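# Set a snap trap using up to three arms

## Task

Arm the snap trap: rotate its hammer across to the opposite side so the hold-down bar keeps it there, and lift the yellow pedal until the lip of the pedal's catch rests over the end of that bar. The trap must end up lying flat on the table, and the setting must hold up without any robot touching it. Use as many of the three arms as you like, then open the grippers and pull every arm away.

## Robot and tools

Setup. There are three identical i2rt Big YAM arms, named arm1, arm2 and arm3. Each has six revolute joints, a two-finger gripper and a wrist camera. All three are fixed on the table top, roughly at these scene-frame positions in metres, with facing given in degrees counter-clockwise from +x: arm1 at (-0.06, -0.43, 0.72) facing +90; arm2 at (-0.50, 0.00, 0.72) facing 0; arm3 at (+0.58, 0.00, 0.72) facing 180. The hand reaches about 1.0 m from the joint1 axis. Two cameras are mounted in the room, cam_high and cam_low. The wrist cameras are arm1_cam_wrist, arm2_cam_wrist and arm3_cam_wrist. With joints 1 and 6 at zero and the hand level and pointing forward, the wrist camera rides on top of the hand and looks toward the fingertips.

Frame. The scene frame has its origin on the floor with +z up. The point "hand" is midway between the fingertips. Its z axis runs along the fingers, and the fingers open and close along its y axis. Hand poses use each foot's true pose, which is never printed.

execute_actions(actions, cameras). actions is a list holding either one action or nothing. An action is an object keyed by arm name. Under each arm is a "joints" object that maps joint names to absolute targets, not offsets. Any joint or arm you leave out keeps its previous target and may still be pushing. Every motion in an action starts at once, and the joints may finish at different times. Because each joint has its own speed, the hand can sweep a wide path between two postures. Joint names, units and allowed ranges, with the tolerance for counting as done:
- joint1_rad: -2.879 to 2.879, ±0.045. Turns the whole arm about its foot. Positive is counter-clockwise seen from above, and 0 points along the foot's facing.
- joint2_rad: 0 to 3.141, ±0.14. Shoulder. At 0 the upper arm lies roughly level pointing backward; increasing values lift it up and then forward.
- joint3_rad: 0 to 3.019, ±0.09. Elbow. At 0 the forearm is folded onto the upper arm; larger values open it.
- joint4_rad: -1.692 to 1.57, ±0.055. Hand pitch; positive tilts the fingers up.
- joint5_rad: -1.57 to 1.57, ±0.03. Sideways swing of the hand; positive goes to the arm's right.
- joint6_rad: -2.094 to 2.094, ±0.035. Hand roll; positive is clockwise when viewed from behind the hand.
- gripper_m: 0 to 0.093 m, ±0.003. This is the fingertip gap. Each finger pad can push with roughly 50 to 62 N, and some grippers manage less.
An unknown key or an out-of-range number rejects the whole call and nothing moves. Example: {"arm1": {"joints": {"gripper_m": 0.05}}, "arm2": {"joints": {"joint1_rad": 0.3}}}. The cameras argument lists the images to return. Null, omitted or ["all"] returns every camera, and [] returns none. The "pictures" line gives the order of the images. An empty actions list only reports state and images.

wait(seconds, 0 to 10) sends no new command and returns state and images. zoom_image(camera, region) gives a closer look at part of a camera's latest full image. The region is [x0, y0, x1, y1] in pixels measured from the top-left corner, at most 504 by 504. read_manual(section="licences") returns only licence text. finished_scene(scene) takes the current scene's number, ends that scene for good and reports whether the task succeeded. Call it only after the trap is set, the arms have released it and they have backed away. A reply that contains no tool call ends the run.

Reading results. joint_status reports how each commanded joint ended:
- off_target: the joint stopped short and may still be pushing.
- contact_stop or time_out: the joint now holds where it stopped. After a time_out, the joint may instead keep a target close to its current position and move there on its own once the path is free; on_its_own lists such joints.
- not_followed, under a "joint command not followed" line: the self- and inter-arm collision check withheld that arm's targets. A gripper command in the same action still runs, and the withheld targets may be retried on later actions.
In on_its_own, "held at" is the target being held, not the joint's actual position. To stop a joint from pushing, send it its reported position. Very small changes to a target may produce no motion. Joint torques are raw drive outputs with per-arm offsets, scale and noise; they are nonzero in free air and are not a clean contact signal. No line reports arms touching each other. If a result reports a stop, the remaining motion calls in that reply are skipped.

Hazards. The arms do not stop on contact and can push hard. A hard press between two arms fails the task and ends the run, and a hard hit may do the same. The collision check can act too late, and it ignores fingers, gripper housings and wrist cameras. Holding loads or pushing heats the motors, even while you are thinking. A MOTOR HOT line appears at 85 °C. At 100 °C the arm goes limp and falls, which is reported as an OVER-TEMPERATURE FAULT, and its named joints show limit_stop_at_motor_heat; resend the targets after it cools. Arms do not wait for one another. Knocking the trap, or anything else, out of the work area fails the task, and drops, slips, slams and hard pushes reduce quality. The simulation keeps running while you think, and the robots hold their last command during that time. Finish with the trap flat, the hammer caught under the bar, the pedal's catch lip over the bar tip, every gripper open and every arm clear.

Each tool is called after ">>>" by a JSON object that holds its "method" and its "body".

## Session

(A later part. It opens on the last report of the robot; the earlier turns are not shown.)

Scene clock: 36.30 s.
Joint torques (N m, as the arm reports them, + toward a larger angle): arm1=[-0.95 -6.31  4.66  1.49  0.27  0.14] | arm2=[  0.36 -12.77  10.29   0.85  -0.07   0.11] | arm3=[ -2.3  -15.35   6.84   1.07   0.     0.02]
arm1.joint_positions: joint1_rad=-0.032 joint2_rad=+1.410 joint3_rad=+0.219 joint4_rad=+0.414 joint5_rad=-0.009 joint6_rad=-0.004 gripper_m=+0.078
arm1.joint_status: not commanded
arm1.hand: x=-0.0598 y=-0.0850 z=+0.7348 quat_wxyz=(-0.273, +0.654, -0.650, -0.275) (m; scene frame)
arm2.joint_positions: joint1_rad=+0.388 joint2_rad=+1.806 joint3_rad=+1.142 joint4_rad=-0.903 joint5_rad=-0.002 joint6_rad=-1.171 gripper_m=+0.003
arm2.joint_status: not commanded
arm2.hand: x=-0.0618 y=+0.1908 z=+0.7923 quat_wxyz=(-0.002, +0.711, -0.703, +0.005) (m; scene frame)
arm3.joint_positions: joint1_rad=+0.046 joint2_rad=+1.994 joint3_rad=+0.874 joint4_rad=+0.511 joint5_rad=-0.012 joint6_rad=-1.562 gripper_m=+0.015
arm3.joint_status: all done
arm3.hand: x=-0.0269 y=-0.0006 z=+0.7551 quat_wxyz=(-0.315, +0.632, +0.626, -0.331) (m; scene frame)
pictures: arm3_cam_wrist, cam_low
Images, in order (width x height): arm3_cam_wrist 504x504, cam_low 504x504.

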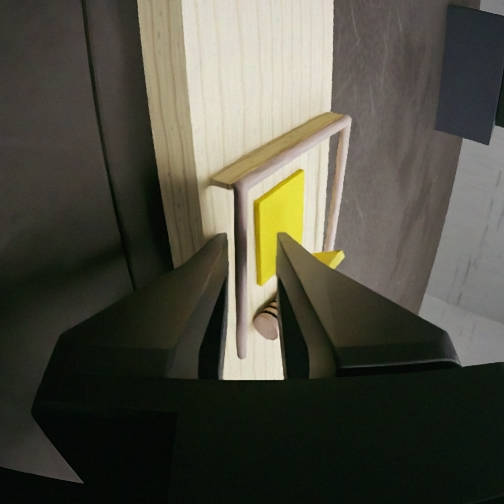

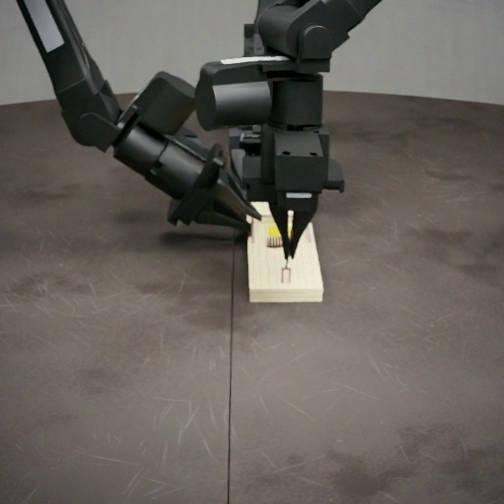

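>>> {"method": "execute_actions", "body": {"actions": [{"arm3":{"joints":{"joint3_rad":0.937,"joint4_rad":0.44}}}], "cameras": ["cam_low","arm3_cam_wrist"]}}

>>> {"method": "zoom_image", "body": {"camera": "cam_low", "region": [190, 180, 310, 270]}}

Scene clock: 37.00 s.
Joint torques (N m, as the arm reports them, + toward a larger angle): arm1=[-0.73 -6.29  4.72  1.28  0.38  0.17] | arm2=[  0.22 -12.88  10.21   0.93  -0.09   0.11] | arm3=[ -2.41 -15.49   7.94   0.93   0.     0.02]
arm1.joint_positions: joint1_rad=-0.032 joint2_rad=+1.410 joint3_rad=+0.219 joint4_rad=+0.414 joint5_rad=-0.010 joint6_rad=-0.004 gripper_m=+0.078
arm1.joint_status: not commanded
arm1.hand: x=-0.0599 y=-0.0850 z=+0.7348 quat_wxyz=(-0.273, +0.654, -0.650, -0.275) (m; scene frame)
arm2.joint_positions: joint1_rad=+0.388 joint2_rad=+1.806 joint3_rad=+1.142 joint4_rad=-0.903 joint5_rad=-0.002 joint6_rad=-1.171 gripper_m=+0.003
arm2.joint_status: not commanded
arm2.hand: x=-0.0618 y=+0.1908 z=+0.7923 quat_wxyz=(-0.002, +0.711, -0.703, +0.005) (m; scene frame)
arm3.joint_positions: joint1_rad=+0.046 joint2_rad=+1.992 joint3_rad=+0.896 joint4_rad=+0.464 joint5_rad=-0.012 joint6_rad=-1.562 gripper_m=+0.015
arm3.joint_status: all done
arm3.hand: x=-0.0311 y=-0.0006 z=+0.7550 quat_wxyz=(-0.308, +0.636, +0.629, -0.324) (m; scene frame)
pictures: arm3_cam_wrist, cam_low
Images, in order (width x height): arm3_cam_wrist 504x504, cam_low 504x504.

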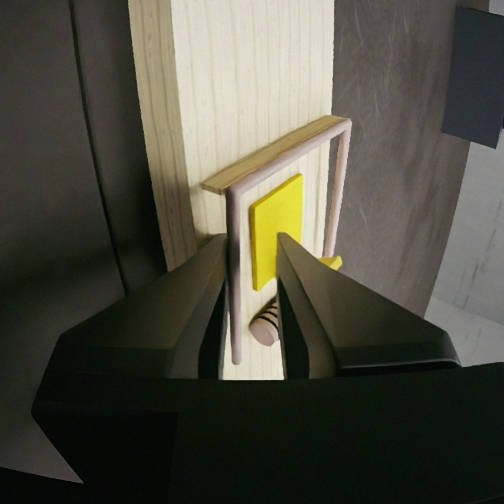

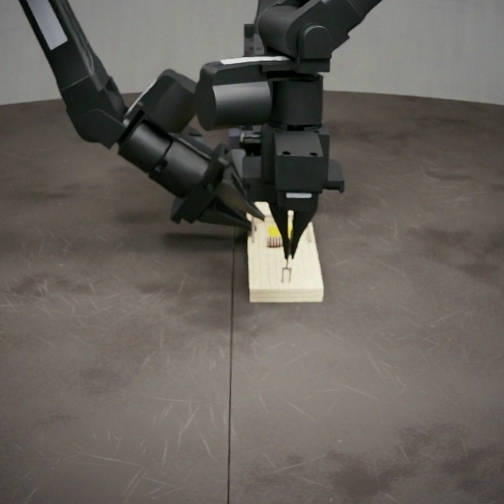

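Region (190, 180, 310, 270) of cam_low's 504x504 image, scaled by 4.200, with more detail than that image has; it fills the top 378 rows of this view, and the rest is white.

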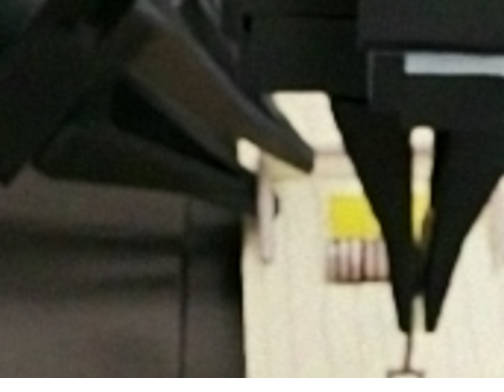

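>>> {"method": "execute_actions", "body": {"actions": [{"arm3":{"joints":{"joint3_rad":0.92,"joint4_rad":0.575,"joint6_rad":-1.25}}}], "cameras": ["cam_low","arm3_cam_wrist","arm1_cam_wrist"]}}

Scene clock: 39.33 s.
Joint torques (N m, as the arm reports them, + toward a larger angle): arm1=[-0.1  -5.57  4.59  1.54  0.39  0.16] | arm2=[  0.35 -12.73  10.24   0.89   0.02   0.11] | arm3=[ -2.2  -15.83   7.03   4.78  -0.09   0.4 ]
arm1.joint_positions: joint1_rad=-0.032 joint2_rad=+1.410 joint3_rad=+0.219 joint4_rad=+0.414 joint5_rad=-0.012 joint6_rad=-0.004 gripper_m=+0.078
arm1.joint_status: not commanded
arm1.hand: x=-0.0605 y=-0.0850 z=+0.7348 quat_wxyz=(-0.272, +0.654, -0.649, -0.276) (m; scene frame)
arm2.joint_positions: joint1_rad=+0.388 joint2_rad=+1.806 joint3_rad=+1.142 joint4_rad=-0.903 joint5_rad=-0.005 joint6_rad=-1.171 gripper_m=+0.003
arm2.joint_status: not commanded
arm2.hand: x=-0.0620 y=+0.1911 z=+0.7923 quat_wxyz=(-0.002, +0.711, -0.703, +0.004) (m; scene frame)
arm3.joint_positions: joint1_rad=+0.044 joint2_rad=+1.997 joint3_rad=+0.889 joint4_rad=+0.506 joint5_rad=-0.010 joint6_rad=-1.280 gripper_m=+0.015
arm3.joint_status: joint4_rad time_out (moved +0.043 of +0.111); the others done
arm3.on_its_own: joint4_rad reads +0.506 and still pushes toward +0.575 since a time_out
arm3.hand: x=-0.0332 y=+0.0010 z=+0.7580 quat_wxyz=(-0.269, +0.713, +0.528, -0.375) (m; scene frame)
pictures: arm1_cam_wrist, arm3_cam_wrist, cam_low
Images, in order (width x height): arm1_cam_wrist 504x504, arm3_cam_wrist 504x504, cam_low 504x504.

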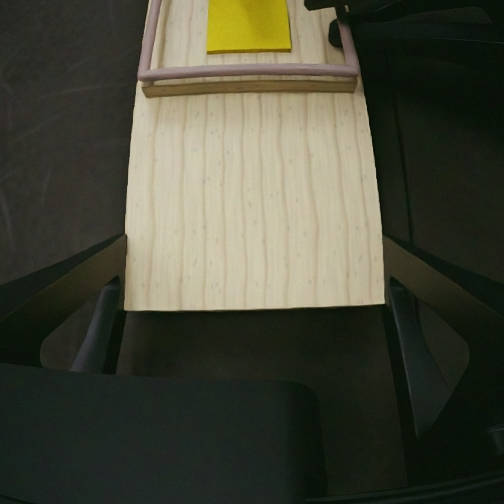

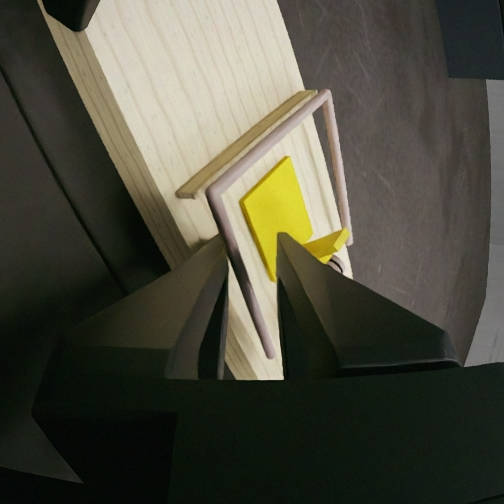

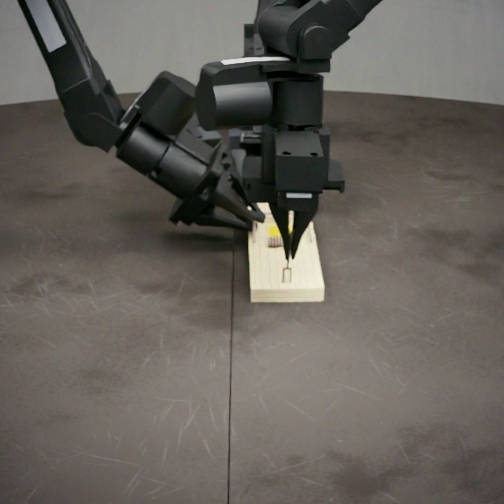

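>>> {"method": "execute_actions", "body": {"actions": [{"arm3":{"joints":{"joint2_rad":1.91,"joint3_rad":0.95,"joint4_rad":0.58,"joint6_rad":-1.15}}}], "cameras": ["cam_low","arm3_cam_wrist","arm1_cam_wrist"]}}

Scene clock: 41.37 s.
Joint torques (N m, as the arm reports them, + toward a larger angle): arm1=[-0.26 -5.72  4.58  1.38  0.46  0.1 ] | arm2=[ -0.03 -12.93  10.2    0.82   0.07   0.1 ] | arm3=[ -2.1  -21.92   9.3    4.94  -0.11   0.36]
arm1.joint_positions: joint1_rad=-0.030 joint2_rad=+1.410 joint3_rad=+0.219 joint4_rad=+0.414 joint5_rad=-0.013 joint6_rad=+0.000 gripper_m=+0.078
arm1.joint_status: not commanded
arm1.hand: x=-0.0612 y=-0.0850 z=+0.7348 quat_wxyz=(-0.271, +0.654, -0.650, -0.277) (m; scene frame)
arm2.joint_positions: joint1_rad=+0.388 joint2_rad=+1.806 joint3_rad=+1.142 joint4_rad=-0.903 joint5_rad=-0.007 joint6_rad=-1.170 gripper_m=+0.003
arm2.joint_status: not commanded
arm2.hand: x=-0.0621 y=+0.1914 z=+0.7923 quat_wxyz=(-0.002, +0.711, -0.703, +0.003) (m; scene frame)
arm3.joint_positions: joint1_rad=+0.043 joint2_rad=+1.994 joint3_rad=+0.889 joint4_rad=+0.508 joint5_rad=-0.009 joint6_rad=-1.176 gripper_m=+0.015
arm3.joint_status: joint4_rad time_out (moved +0.001 of +0.074); the others done
arm3.on_its_own: joint4_rad reads +0.508 and still pushes toward +0.580 since a time_out
arm3.hand: x=-0.0338 y=+0.0018 z=+0.7598 quat_wxyz=(-0.251, +0.739, +0.490, -0.389) (m; scene frame)
pictures: arm1_cam_wrist, arm3_cam_wrist, cam_low
Images, in order (width x height): arm1_cam_wrist 504x504, arm3_cam_wrist 504x504, cam_low 504x504.

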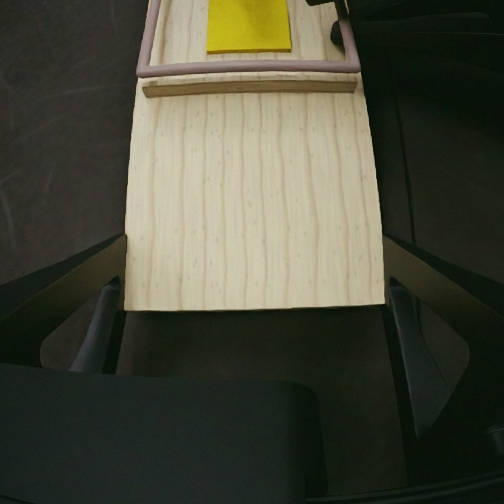

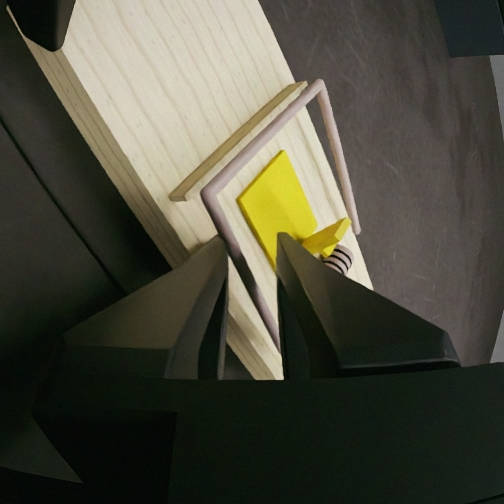

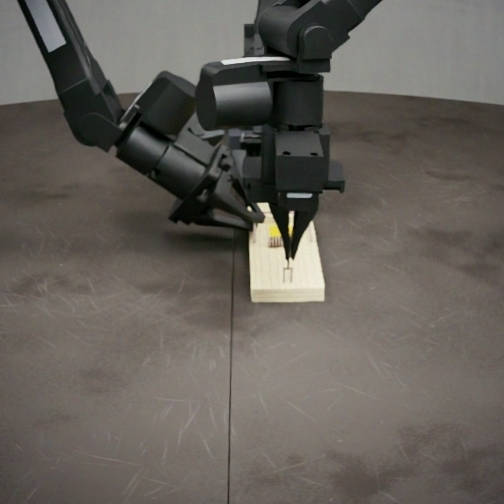

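Now at the threshold; go further.

>>> {"method": "execute_actions", "body": {"actions": [{"arm3":{"joints":{"joint2_rad":1.88,"joint3_rad":0.97,"joint4_rad":0.56}}}], "cameras": ["cam_low","arm3_cam_wrist","arm1_cam_wrist"]}}

Scene clock: 41.93 s.
Joint torques (N m, as the arm reports them, + toward a larger angle): arm1=[-1.48 -5.81  4.84  1.26  0.5   0.12] | arm2=[  0.04 -12.68  10.25   0.88   0.24   0.12] | arm3=[ -2.14 -23.68  10.83   4.12  -0.11   0.32]
arm1.joint_positions: joint1_rad=-0.030 joint2_rad=+1.410 joint3_rad=+0.219 joint4_rad=+0.414 joint5_rad=-0.013 joint6_rad=+0.000 gripper_m=+0.078
arm1.joint_status: not commanded
arm1.hand: x=-0.0613 y=-0.0850 z=+0.7348 quat_wxyz=(-0.271, +0.654, -0.650, -0.277) (m; scene frame)
arm2.joint_positions: joint1_rad=+0.388 joint2_rad=+1.806 joint3_rad=+1.142 joint4_rad=-0.903 joint5_rad=-0.011 joint6_rad=-1.170 gripper_m=+0.003
arm2.joint_status: not commanded
arm2.hand: x=-0.0624 y=+0.1921 z=+0.7923 quat_wxyz=(-0.003, +0.711, -0.703, +0.001) (m; scene frame)
arm3.joint_positions: joint1_rad=+0.043 joint2_rad=+1.990 joint3_rad=+0.889 joint4_rad=+0.508 joint5_rad=-0.009 joint6_rad=-1.173 gripper_m=+0.015
arm3.joint_status: all done
arm3.hand: x=-0.0344 y=+0.0019 z=+0.7620 quat_wxyz=(-0.251, +0.739, +0.488, -0.391) (m; scene frame)
pictures: arm1_cam_wrist, arm3_cam_wrist, cam_low
Images, in order (width x height): arm1_cam_wrist 504x504, arm3_cam_wrist 504x504, cam_low 504x504.

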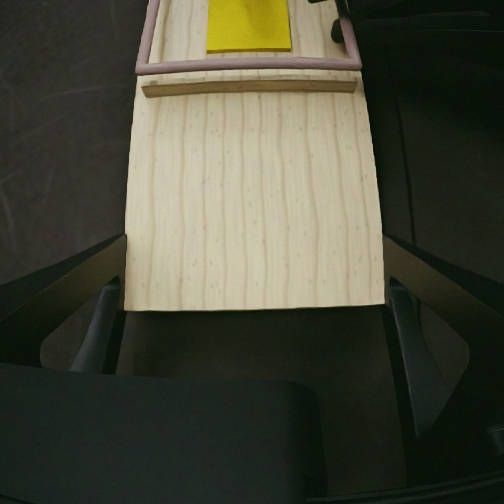

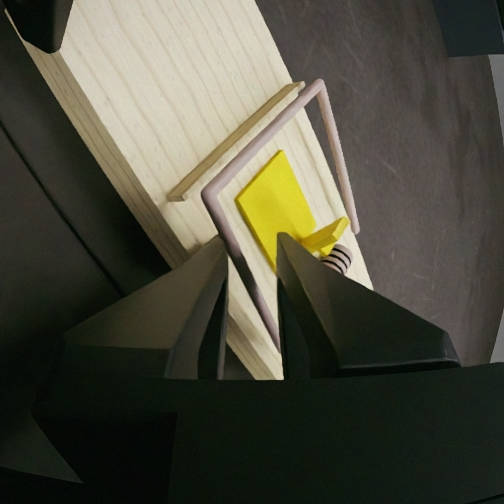

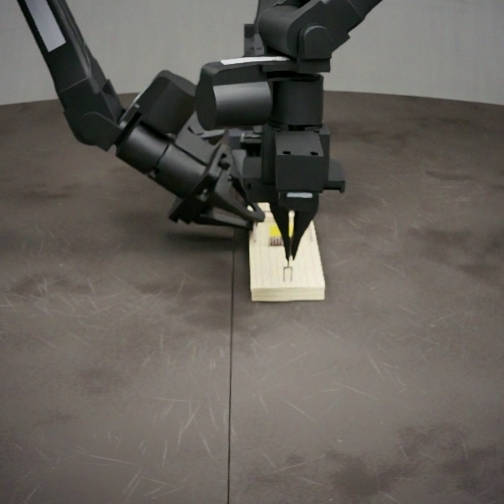

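>>> {"method": "execute_actions", "body": {"actions": [{"arm1":{"joints":{"gripper_m":0.03}},"arm2":{"joints":{"gripper_m":0.0,"joint2_rad":1.84,"joint3_rad":1.14}}}], "cameras": []}}

>>> {"method": "execute_actions", "body": {"actions": [{"arm3":{"joints":{"joint2_rad":1.83,"joint3_rad":0.99,"joint4_rad":0.57,"joint6_rad":-1.05}}}], "cameras": ["cam_low","arm3_cam_wrist","arm1_cam_wrist"]}}

Scene clock: 42.60 s.
Joint torques (N m, as the arm reports them, + toward a larger angle): arm1=[-0.29 -6.29  4.8   1.6   0.41  0.1 ] | arm2=[  0.29 -11.5    6.83   0.91   0.32   0.05] | arm3=[ -2.08 -23.73  10.84   4.13  -0.11   0.31]
arm1.joint_positions: joint1_rad=-0.030 joint2_rad=+1.410 joint3_rad=+0.219 joint4_rad=+0.414 joint5_rad=-0.013 joint6_rad=-0.004 gripper_m=+0.078
arm1.joint_status: gripper_m off_target (ended at +0.078, target +0.030)
arm1.hand: x=-0.0613 y=-0.0850 z=+0.7348 quat_wxyz=(-0.272, +0.655, -0.649, -0.276) (m; scene frame)
arm2.joint_positions: joint1_rad=+0.390 joint2_rad=+1.813 joint3_rad=+1.142 joint4_rad=-0.904 joint5_rad=-0.013 joint6_rad=-1.166 gripper_m=+0.002
arm2.joint_status: all done
arm2.hand: x=-0.0642 y=+0.1929 z=+0.7889 quat_wxyz=(+0.001, +0.710, -0.704, -0.002) (m; scene frame)
arm3.joint_positions: joint1_rad=+0.043 joint2_rad=+1.990 joint3_rad=+0.889 joint4_rad=+0.508 joint5_rad=-0.009 joint6_rad=-1.172 gripper_m=+0.015
arm3.joint_status: not commanded
arm3.hand: x=-0.0345 y=+0.0019 z=+0.7623 quat_wxyz=(-0.251, +0.739, +0.488, -0.391) (m; scene frame)
pictures: none
No camera images: the call's "cameras" was empty. Leave "cameras" out to get every camera's image.

Scene clock: 44.43 s.
Joint torques (N m, as the arm reports them, + toward a larger angle): arm1=[-0.86 -5.16  4.59  1.45  0.46  0.18] | arm2=[ -0.22 -10.88   6.84   1.07   0.33   0.04] | arm3=[ -1.91 -24.22  12.65   4.8   -0.09   0.32]
arm1.joint_positions: joint1_rad=-0.027 joint2_rad=+1.410 joint3_rad=+0.219 joint4_rad=+0.414 joint5_rad=-0.013 joint6_rad=-0.004 gripper_m=+0.078
arm1.joint_status: not commanded
arm1.hand: x=-0.0622 y=-0.0850 z=+0.7348 quat_wxyz=(-0.271, +0.656, -0.648, -0.277) (m; scene frame)
arm2.joint_positions: joint1_rad=+0.392 joint2_rad=+1.813 joint3_rad=+1.142 joint4_rad=-0.908 joint5_rad=-0.013 joint6_rad=-1.166 gripper_m=+0.002
arm2.joint_status: not commanded
arm2.hand: x=-0.0653 y=+0.1932 z=+0.7888 quat_wxyz=(+0.002, +0.710, -0.704, -0.002) (m; scene frame)
arm3.joint_positions: joint1_rad=+0.041 joint2_rad=+1.950 joint3_rad=+0.889 joint4_rad=+0.502 joint5_rad=-0.009 joint6_rad=-1.072 gripper_m=+0.015
arm3.joint_status: joint3_rad time_out (moved +0.000 of +0.101); joint4_rad time_out (moved -0.006 of +0.062); the others done
arm3.on_its_own: joint3_rad reads +0.889 and still pushes toward +0.990 since a time_out; joint4_rad reads +0.502 and still pushes toward +0.570 since a time_out
arm3.hand: x=-0.0400 y=+0.0035 z=+0.7852 quat_wxyz=(-0.239, +0.756, +0.445, -0.416) (m; scene frame)
pictures: arm1_cam_wrist, arm3_cam_wrist, cam_low
Images, in order (width x height): arm1_cam_wrist 504x504, arm3_cam_wrist 504x504, cam_low 504x504.

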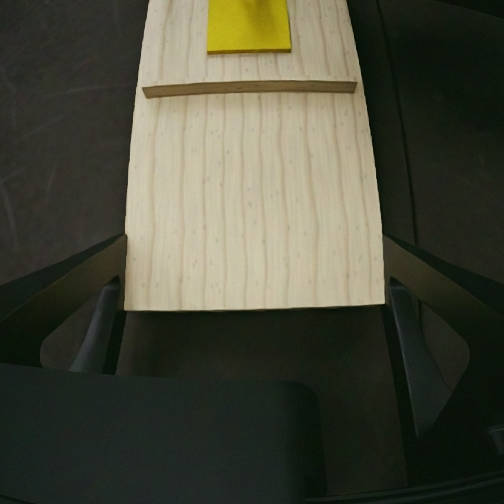

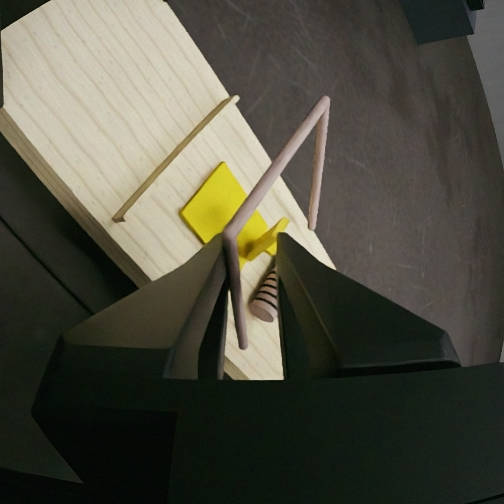

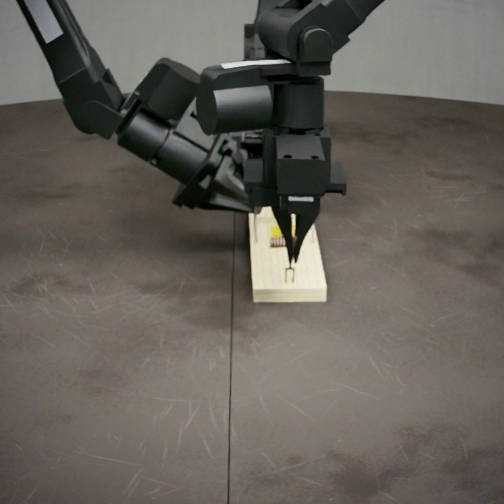

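>>> {"method": "execute_actions", "body": {"actions": [{"arm3":{"joints":{"joint1_rad":-0.06,"joint2_rad":1.88,"joint3_rad":0.94,"joint4_rad":0.545,"joint5_rad":0.02,"joint6_rad":-0.6}}}], "cameras": ["cam_low","arm3_cam_wrist","cam_high"]}}

Scene clock: 47.03 s.
Joint torques (N m, as the arm reports them, + toward a larger angle): arm1=[-1.16 -6.06  4.56  1.58  0.53  0.23] | arm2=[ -1.23 -10.86   6.83   1.05   0.43   0.06] | arm3=[ -8.96 -20.74   8.9    3.99   1.26   0.34]
arm1.joint_positions: joint1_rad=-0.027 joint2_rad=+1.410 joint3_rad=+0.225 joint4_rad=+0.414 joint5_rad=-0.013 joint6_rad=-0.006 gripper_m=+0.078
arm1.joint_status: not commanded
arm1.hand: x=-0.0622 y=-0.0814 z=+0.7370 quat_wxyz=(-0.274, +0.656, -0.646, -0.279) (m; scene frame)
arm2.joint_positions: joint1_rad=+0.399 joint2_rad=+1.813 joint3_rad=+1.142 joint4_rad=-0.908 joint5_rad=-0.016 joint6_rad=-1.166 gripper_m=+0.002
arm2.joint_status: not commanded
arm2.hand: x=-0.0670 y=+0.1969 z=+0.7888 quat_wxyz=(+0.002, +0.713, -0.701, -0.004) (m; scene frame)
arm3.joint_positions: joint1_rad=+0.017 joint2_rad=+1.950 joint3_rad=+0.889 joint4_rad=+0.497 joint5_rad=-0.012 joint6_rad=-0.627 gripper_m=+0.015
arm3.joint_status: joint1_rad time_out (moved -0.024 of -0.101); joint5_rad time_out (moved -0.003 of +0.029); the others done
arm3.on_its_own: joint1_rad reads +0.017 and still pushes toward -0.060 since a time_out; joint5_rad reads -0.012 and still pushes toward +0.020 since a time_out
arm3.hand: x=-0.0391 y=+0.0178 z=+0.7840 quat_wxyz=(-0.145, +0.840, +0.258, -0.455) (m; scene frame)
pictures: arm3_cam_wrist, cam_high, cam_low
Images, in order (width x height): arm3_cam_wrist 504x504, cam_high 504x504, cam_low 504x504.

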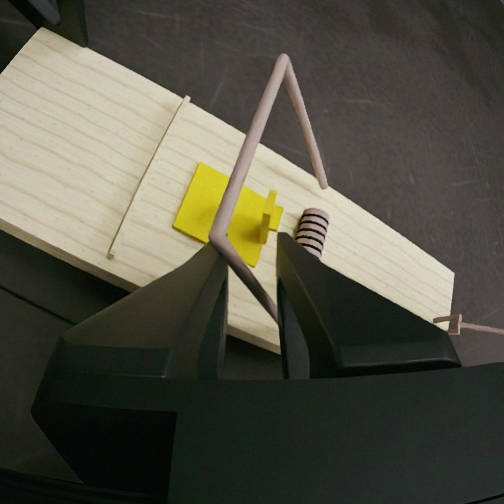

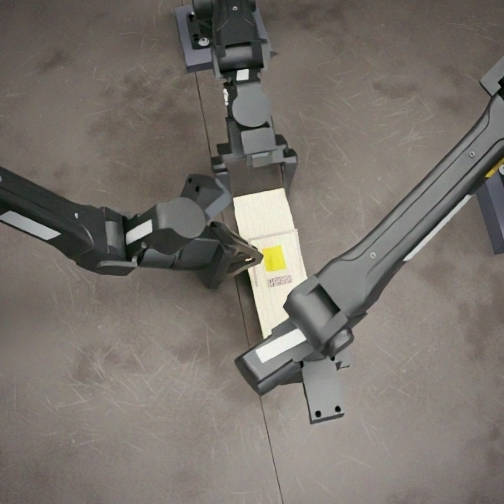

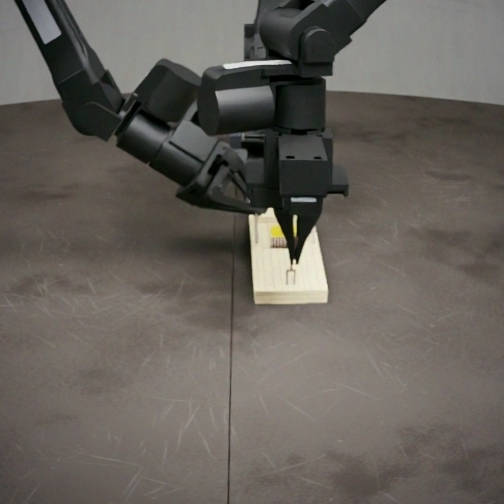

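>>> {"method": "execute_actions", "body": {"actions": [{"arm1":{"joints":{"joint3_rad":0.17}},"arm2":{"joints":{"joint1_rad":0.36}},"arm3":{"joints":{"joint1_rad":-0.13,"joint2_rad":1.86,"joint3_rad":0.93,"joint5_rad":0.05,"joint6_rad":-0.4}}}], "cameras": ["cam_low","arm3_cam_wrist"]}}

Scene clock: 49.20 s.
Joint torques (N m, as the arm reports them, + toward a larger angle): arm1=[-0.7  -5.85  0.85  0.87  0.48  0.16] | arm2=[ -3.6  -10.75   6.86   1.05   0.69   0.05] | arm3=[-11.85 -20.51   8.32   4.01   1.87   0.23]
arm1.joint_positions: joint1_rad=-0.027 joint2_rad=+1.408 joint3_rad=+0.220 joint4_rad=+0.432 joint5_rad=-0.013 joint6_rad=-0.008 gripper_m=+0.078
arm1.joint_status: all done
arm1.hand: x=-0.0623 y=-0.0809 z=+0.7391 quat_wxyz=(-0.279, +0.654, -0.643, -0.283) (m; scene frame)
arm2.joint_positions: joint1_rad=+0.399 joint2_rad=+1.813 joint3_rad=+1.142 joint4_rad=-0.908 joint5_rad=-0.022 joint6_rad=-1.166 gripper_m=+0.002
arm2.joint_status: all done
arm2.hand: x=-0.0674 y=+0.1980 z=+0.7890 quat_wxyz=(+0.001, +0.713, -0.701, -0.006) (m; scene frame)
arm3.joint_positions: joint1_rad=-0.022 joint2_rad=+1.927 joint3_rad=+0.889 joint4_rad=+0.497 joint5_rad=+0.002 joint6_rad=-0.417 gripper_m=+0.015
arm3.joint_status: joint1_rad time_out (moved -0.039 of -0.147); joint5_rad time_out (moved +0.015 of +0.062); the others done
arm3.on_its_own: joint1_rad reads -0.022 and still pushes toward -0.130 since a time_out; joint5_rad reads +0.002 and still pushes toward +0.050 since a time_out
arm3.hand: x=-0.0409 y=+0.0448 z=+0.7974 quat_wxyz=(-0.115, +0.861, +0.148, -0.474) (m; scene frame)
pictures: arm3_cam_wrist, cam_low
Images, in order (width x height): arm3_cam_wrist 504x504, cam_low 504x504.

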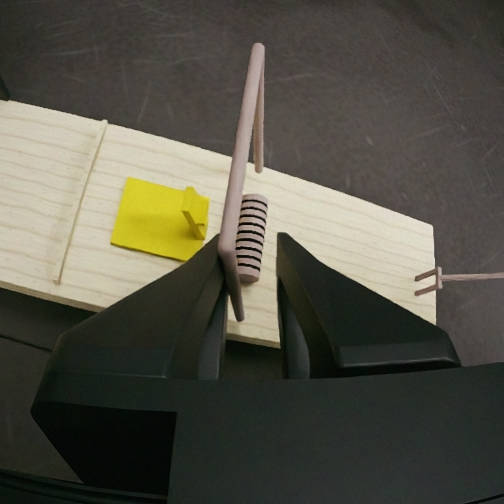

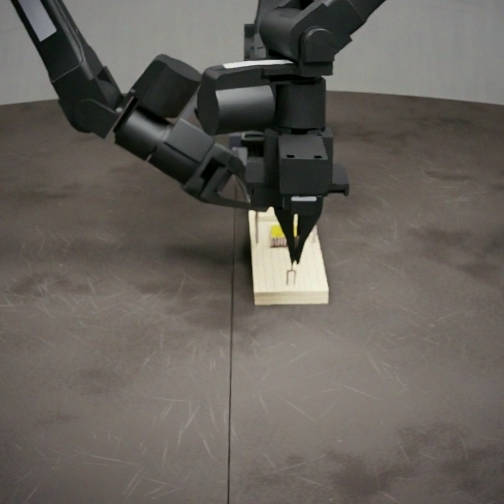

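>>> {"method": "execute_actions", "body": {"actions": [{"arm1":{"joints":{"joint4_rad":0.37}},"arm3":{"joints":{"joint1_rad":-0.19,"joint2_rad":1.95,"joint3_rad":0.89,"joint4_rad":0.49,"joint5_rad":0.06,"joint6_rad":0.2}}}], "cameras": ["cam_low","arm3_cam_wrist","cam_high"]}}

Scene clock: 51.93 s.
Joint torques (N m, as the arm reports them, + toward a larger angle): arm1=[-0.45 -5.94  0.63 -0.48  0.46  0.23] | arm2=[ -3.43 -10.92   6.78   1.02   0.69   0.04] | arm3=[-13.87 -14.39   5.61   1.75   2.23   0.22]
arm1.joint_positions: joint1_rad=-0.027 joint2_rad=+1.408 joint3_rad=+0.223 joint4_rad=+0.421 joint5_rad=-0.013 joint6_rad=-0.008 gripper_m=+0.078
arm1.joint_status: all done
arm1.hand: x=-0.0623 y=-0.0813 z=+0.7380 quat_wxyz=(-0.276, +0.655, -0.645, -0.281) (m; scene frame)
arm2.joint_positions: joint1_rad=+0.399 joint2_rad=+1.813 joint3_rad=+1.142 joint4_rad=-0.908 joint5_rad=-0.022 joint6_rad=-1.166 gripper_m=+0.002
arm2.joint_status: not commanded
arm2.hand: x=-0.0674 y=+0.1980 z=+0.7890 quat_wxyz=(+0.001, +0.713, -0.701, -0.006) (m; scene frame)
arm3.joint_positions: joint1_rad=-0.061 joint2_rad=+1.929 joint3_rad=+0.885 joint4_rad=+0.497 joint5_rad=+0.003 joint6_rad=+0.179 gripper_m=+0.015
arm3.joint_status: joint1_rad time_out (moved -0.039 of -0.168); joint5_rad time_out (moved +0.001 of +0.058); the others done
arm3.on_its_own: joint1_rad reads -0.061 and still pushes toward -0.190 since a time_out; joint5_rad reads +0.003 and still pushes toward +0.060 since a time_out
arm3.hand: x=-0.0365 y=+0.0686 z=+0.7942 quat_wxyz=(+0.019, +0.865, -0.128, -0.484) (m; scene frame)
pictures: arm3_cam_wrist, cam_high, cam_low
Images, in order (width x height): arm3_cam_wrist 504x504, cam_high 504x504, cam_low 504x504.

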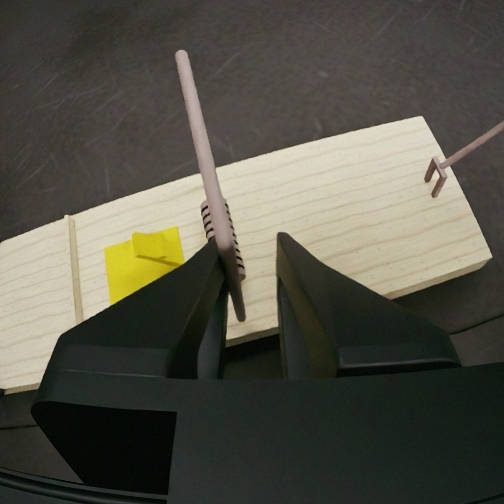

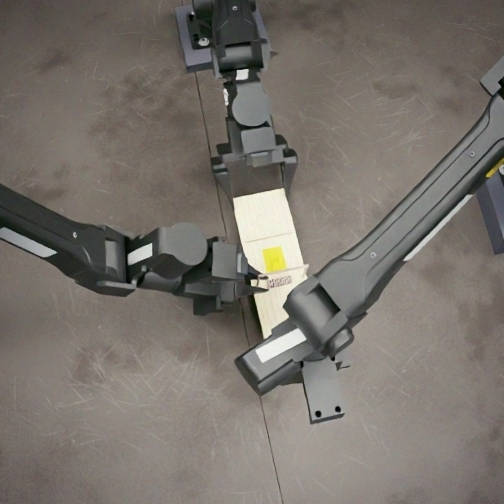

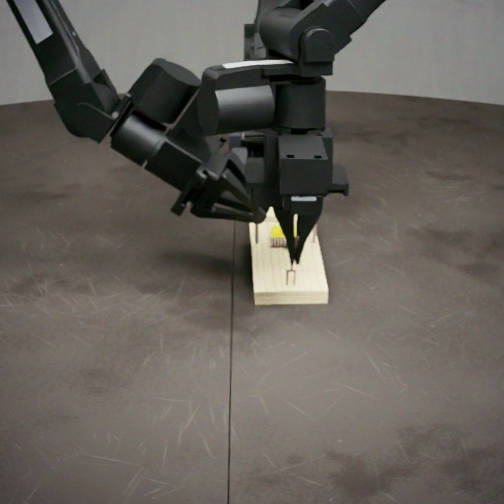

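>>> {"method": "execute_actions", "body": {"actions": [{"arm3":{"joints":{"joint1_rad":-0.21,"joint2_rad":2.06,"joint3_rad":0.86,"joint4_rad":0.45,"joint5_rad":0.05,"joint6_rad":0.75}}}], "cameras": ["cam_low","arm3_cam_wrist","cam_high"]}}

Scene clock: 54.73 s.
Joint torques (N m, as the arm reports them, + toward a larger angle): arm1=[-0.93 -5.77  0.71  0.06  0.32  0.14] | arm2=[ -3.25 -10.72   6.8    1.02   0.6    0.04] | arm3=[-13.07  -9.34   2.47   0.24   2.08   0.23]
arm1.joint_positions: joint1_rad=-0.027 joint2_rad=+1.408 joint3_rad=+0.225 joint4_rad=+0.411 joint5_rad=-0.010 joint6_rad=-0.006 gripper_m=+0.078
arm1.joint_status: not commanded
arm1.hand: x=-0.0617 y=-0.0820 z=+0.7369 quat_wxyz=(-0.274, +0.655, -0.647, -0.277) (m; scene frame)
arm2.joint_positions: joint1_rad=+0.397 joint2_rad=+1.813 joint3_rad=+1.142 joint4_rad=-0.906 joint5_rad=-0.020 joint6_rad=-1.166 gripper_m=+0.002
arm2.joint_status: not commanded
arm2.hand: x=-0.0663 y=+0.1967 z=+0.7890 quat_wxyz=(+0.000, +0.712, -0.702, -0.005) (m; scene frame)
arm3.joint_positions: joint1_rad=-0.090 joint2_rad=+1.963 joint3_rad=+0.894 joint4_rad=+0.493 joint5_rad=-0.002 joint6_rad=+0.724 gripper_m=+0.015
arm3.joint_status: joint1_rad time_out (moved -0.029 of -0.149); joint5_rad time_out (moved -0.005 of +0.047); the others done
arm3.on_its_own: joint1_rad reads -0.090 and still pushes toward -0.210 since a time_out; joint5_rad reads -0.002 and still pushes toward +0.050 since a time_out
arm3.hand: x=-0.0334 y=+0.0853 z=+0.7766 quat_wxyz=(+0.141, +0.800, -0.370, -0.450) (m; scene frame)
pictures: arm3_cam_wrist, cam_high, cam_low
Images, in order (width x height): arm3_cam_wrist 504x504, cam_high 504x504, cam_low 504x504.

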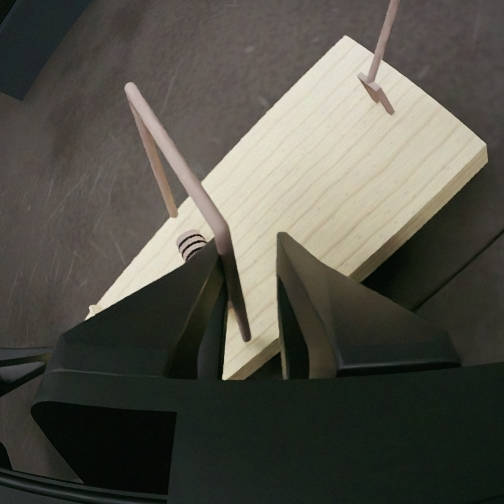

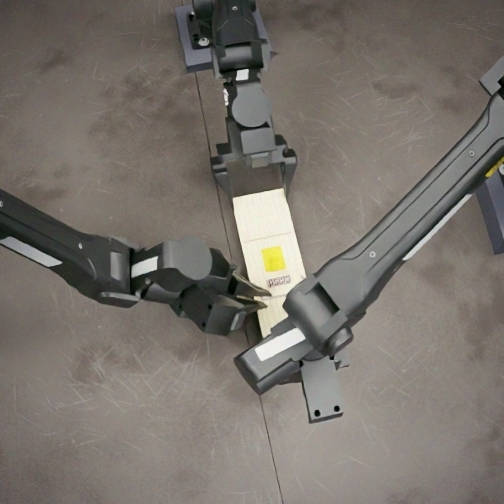

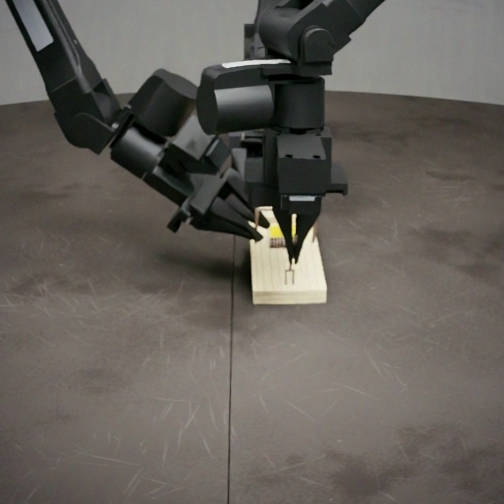

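>>> {"method": "execute_actions", "body": {"actions": [{"arm3":{"joints":{"joint1_rad":-0.2,"joint2_rad":2.13,"joint3_rad":0.81,"joint4_rad":0.41,"joint5_rad":0.03,"joint6_rad":1.25,"gripper_m":0.007}}}], "cameras": ["cam_low","arm3_cam_wrist","cam_high"]}}

Scene clock: 57.37 s.
Joint torques (N m, as the arm reports them, + toward a larger angle): arm1=[-0.68 -5.33  1.01  0.2  -0.1   0.05] | arm2=[ -2.09 -11.09   6.82   0.32   0.4    0.02] | arm3=[-11.2   -6.47  -1.56  -1.46   1.74   0.31]
arm1.joint_positions: joint1_rad=-0.028 joint2_rad=+1.410 joint3_rad=+0.219 joint4_rad=+0.407 joint5_rad=+0.002 joint6_rad=+0.006 gripper_m=+0.078
arm1.joint_status: not commanded
arm1.hand: x=-0.0594 y=-0.0860 z=+0.7336 quat_wxyz=(-0.273, +0.651, -0.654, -0.271) (m; scene frame)
arm2.joint_positions: joint1_rad=+0.384 joint2_rad=+1.813 joint3_rad=+1.142 joint4_rad=-0.888 joint5_rad=-0.015 joint6_rad=-1.163 gripper_m=+0.002
arm2.joint_status: not commanded
arm2.hand: x=-0.0594 y=+0.1921 z=+0.7891 quat_wxyz=(-0.007, +0.707, -0.707, +0.001) (m; scene frame)
arm3.joint_positions: joint1_rad=-0.099 joint2_rad=+1.991 joint3_rad=+0.896 joint4_rad=+0.493 joint5_rad=-0.013 joint6_rad=+1.214 gripper_m=+0.007
arm3.joint_status: joint1_rad time_out (moved -0.010 of -0.110); joint4_rad time_out (moved +0.000 of -0.083); joint5_rad time_out (moved -0.011 of +0.032); joint6_rad time_out (moved +0.490 of +0.526); the others done
arm3.on_its_own: joint1_rad reads -0.099 and still pushes toward -0.200 since a time_out; joint4_rad reads +0.493 and still pushes toward +0.410 since a time_out; joint5_rad reads -0.013 and still pushes toward +0.030 since a time_out; joint6_rad reads +1.214 and still pushes toward +1.250 since a time_out
arm3.hand: x=-0.0291 y=+0.0885 z=+0.7604 quat_wxyz=(+0.242, +0.690, -0.558, -0.391) (m; scene frame)
pictures: arm3_cam_wrist, cam_high, cam_low
Images, in order (width x height): arm3_cam_wrist 504x504, cam_high 504x504, cam_low 504x504.

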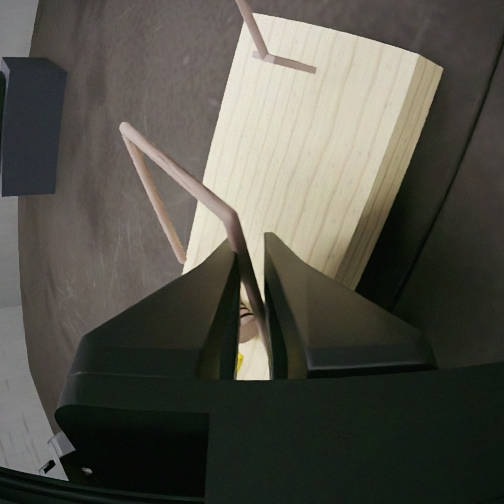

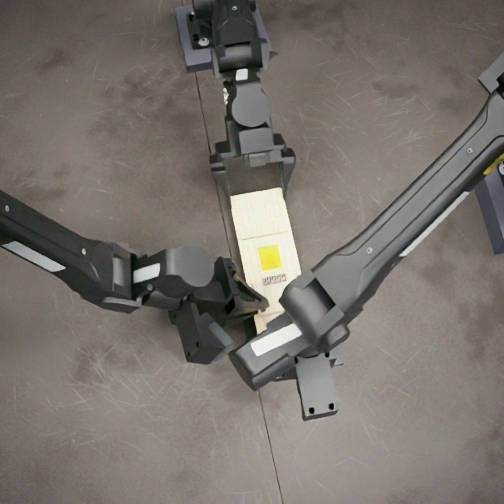

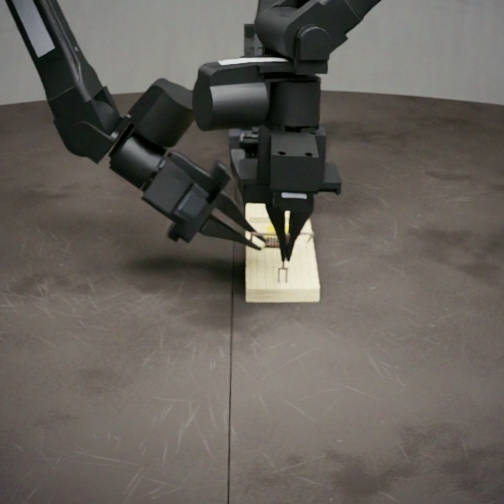

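>>> {"method": "execute_actions", "body": {"actions": [{"arm1":{"joints":{"joint3_rad":0.2,"joint4_rad":0.4}},"arm2":{"joints":{"joint1_rad":0.38}},"arm3":{"joints":{"joint1_rad":-0.19,"joint2_rad":2.16,"joint3_rad":0.74,"joint4_rad":0.40,"joint5_rad":0.02,"joint6_rad":1.5}}}], "cameras": ["cam_low","arm3_cam_wrist"]}}

>>> {"method": "zoom_image", "body": {"camera": "cam_low", "region": [190, 200, 340, 310]}}

Scene clock: 59.70 s.
Joint torques (N m, as the arm reports them, + toward a larger angle): arm1=[ 0.76 -5.33  3.48  1.22 -0.28  0.04] | arm2=[  0.37 -11.12   6.54  -0.24  -0.02  -0.06] | arm3=[-9.64 -5.75 -3.75 -2.01  1.37  0.52]
arm1.joint_positions: joint1_rad=-0.033 joint2_rad=+1.410 joint3_rad=+0.219 joint4_rad=+0.409 joint5_rad=+0.007 joint6_rad=+0.011 gripper_m=+0.078
arm1.joint_status: all done
arm1.hand: x=-0.0568 y=-0.0855 z=+0.7341 quat_wxyz=(-0.275, +0.647, -0.658, -0.270) (m; scene frame)
arm2.joint_positions: joint1_rad=+0.384 joint2_rad=+1.815 joint3_rad=+1.147 joint4_rad=-0.876 joint5_rad=-0.003 joint6_rad=-1.155 gripper_m=+0.002
arm2.joint_status: all done
arm2.hand: x=-0.0542 y=+0.1921 z=+0.7895 quat_wxyz=(-0.012, +0.704, -0.710, +0.008) (m; scene frame)
arm3.joint_positions: joint1_rad=-0.106 joint2_rad=+2.009 joint3_rad=+0.893 joint4_rad=+0.496 joint5_rad=-0.013 joint6_rad=+1.443 gripper_m=+0.007
arm3.joint_status: joint1_rad time_out (moved -0.007 of -0.091); joint2_rad time_out (moved +0.018 of +0.169); joint3_rad time_out (moved -0.003 of -0.156); joint4_rad time_out (moved +0.003 of -0.093); joint5_rad time_out (moved +0.000 of +0.033); joint6_rad time_out (moved +0.229 of +0.286)
arm3.on_its_own: joint1_rad reads -0.106 and still pushes toward -0.190 since a time_out; joint2_rad reads +2.009 and still pushes toward +2.160 since a time_out; joint3_rad reads +0.893 and still pushes toward +0.780 since a time_out; joint4_rad reads +0.496 and still pushes toward +0.400 since a time_out; joint5_rad reads -0.013 and still pushes toward +0.020 since a time_out; joint6_rad reads +1.443 and still pushes toward +1.500 since a time_out
arm3.hand: x=-0.0243 y=+0.0919 z=+0.7490 quat_wxyz=(+0.279, +0.623, -0.639, -0.355) (m; scene frame)
pictures: arm3_cam_wrist, cam_low
Images, in order (width x height): arm3_cam_wrist 504x504, cam_low 504x504.

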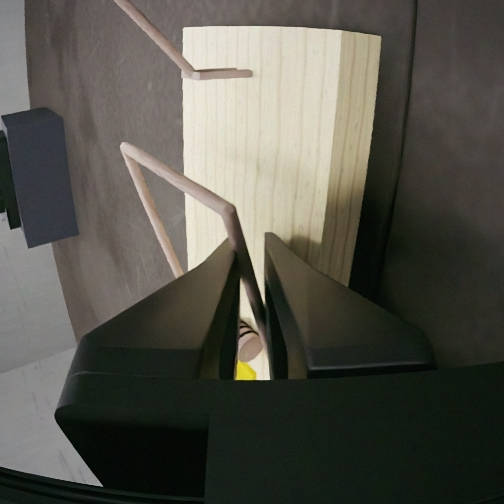

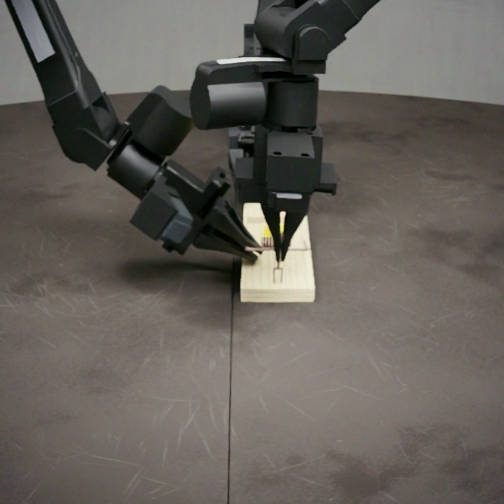

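Region (190, 200, 340, 310) of cam_low's 504x504 image, scaled by 3.360, with more detail than that image has; it fills the top 370 rows of this view, and the rest is white.

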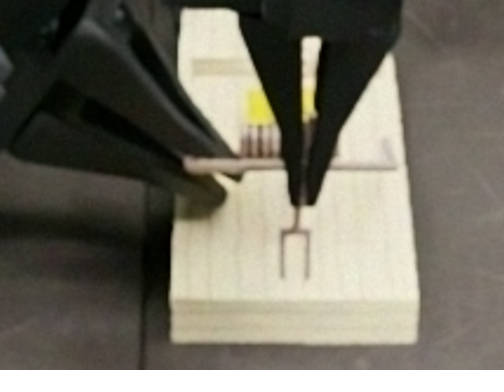

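>>> {"method": "execute_actions", "body": {"actions": [{"arm2":{"joints":{"gripper_m":0.0035,"joint2_rad":1.815,"joint3_rad":1.147,"joint4_rad":-0.88}},"arm3":{"joints":{"joint1_rad":-0.14,"joint3_rad":0.83,"joint5_rad":0.0,"joint6_rad":1.46,"joint4_rad":0.45,"joint2_rad":2.14}}}], "cameras": []}}

>>> {"method": "execute_actions", "body": {"actions": [{"arm2":{"joints":{"joint1_rad":0.286,"joint2_rad":1.745,"joint3_rad":1.127,"joint4_rad":-0.955,"joint6_rad":-1.27}}}], "cameras": ["arm3_cam_wrist"]}}

>>> {"method": "execute_actions", "body": {"actions": [{"arm2":{"joints":{"joint1_rad":0.197,"joint2_rad":1.73,"joint3_rad":1.086,"joint4_rad":-0.907,"joint6_rad":-1.36}}}], "cameras": ["arm3_cam_wrist","cam_low","cam_high","arm2_cam_wrist"]}}

Scene clock: 61.93 s.
Joint torques (N m, as the arm reports them, + toward a larger angle): arm1=[-1.01 -5.82  3.11  1.15 -0.27  0.04] | arm2=[ -0.25 -12.82   7.1    0.39  -0.08  -0.09] | arm3=[-4.97 -7.19 -0.05 -0.58  0.81  0.25]
arm1.joint_positions: joint1_rad=-0.033 joint2_rad=+1.410 joint3_rad=+0.219 joint4_rad=+0.409 joint5_rad=+0.007 joint6_rad=+0.012 gripper_m=+0.078
arm1.joint_status: not commanded
arm1.hand: x=-0.0568 y=-0.0855 z=+0.7341 quat_wxyz=(-0.275, +0.647, -0.658, -0.270) (m; scene frame)
arm2.joint_positions: joint1_rad=+0.384 joint2_rad=+1.815 joint3_rad=+1.147 joint4_rad=-0.870 joint5_rad=-0.003 joint6_rad=-1.155 gripper_m=+0.003
arm2.joint_status: all done
arm2.hand: x=-0.0526 y=+0.1926 z=+0.7896 quat_wxyz=(-0.015, +0.704, -0.710, +0.010) (m; scene frame)
arm3.joint_positions: joint1_rad=-0.106 joint2_rad=+2.011 joint3_rad=+0.893 joint4_rad=+0.511 joint5_rad=-0.019 joint6_rad=+1.430 gripper_m=+0.007
arm3.joint_status: joint4_rad time_out (moved +0.016 of -0.046); the others done
arm3.on_its_own: joint4_rad reads +0.511 and still pushes toward +0.450 since a time_out
arm3.hand: x=-0.0266 y=+0.0914 z=+0.7516 quat_wxyz=(+0.283, +0.626, -0.631, -0.361) (m; scene frame)
pictures: none
No camera images: the call's "cameras" was empty. Leave "cameras" out to get every camera's image.

not run: a stop came earlier in this reply.

not run: a stop came earlier in this reply.


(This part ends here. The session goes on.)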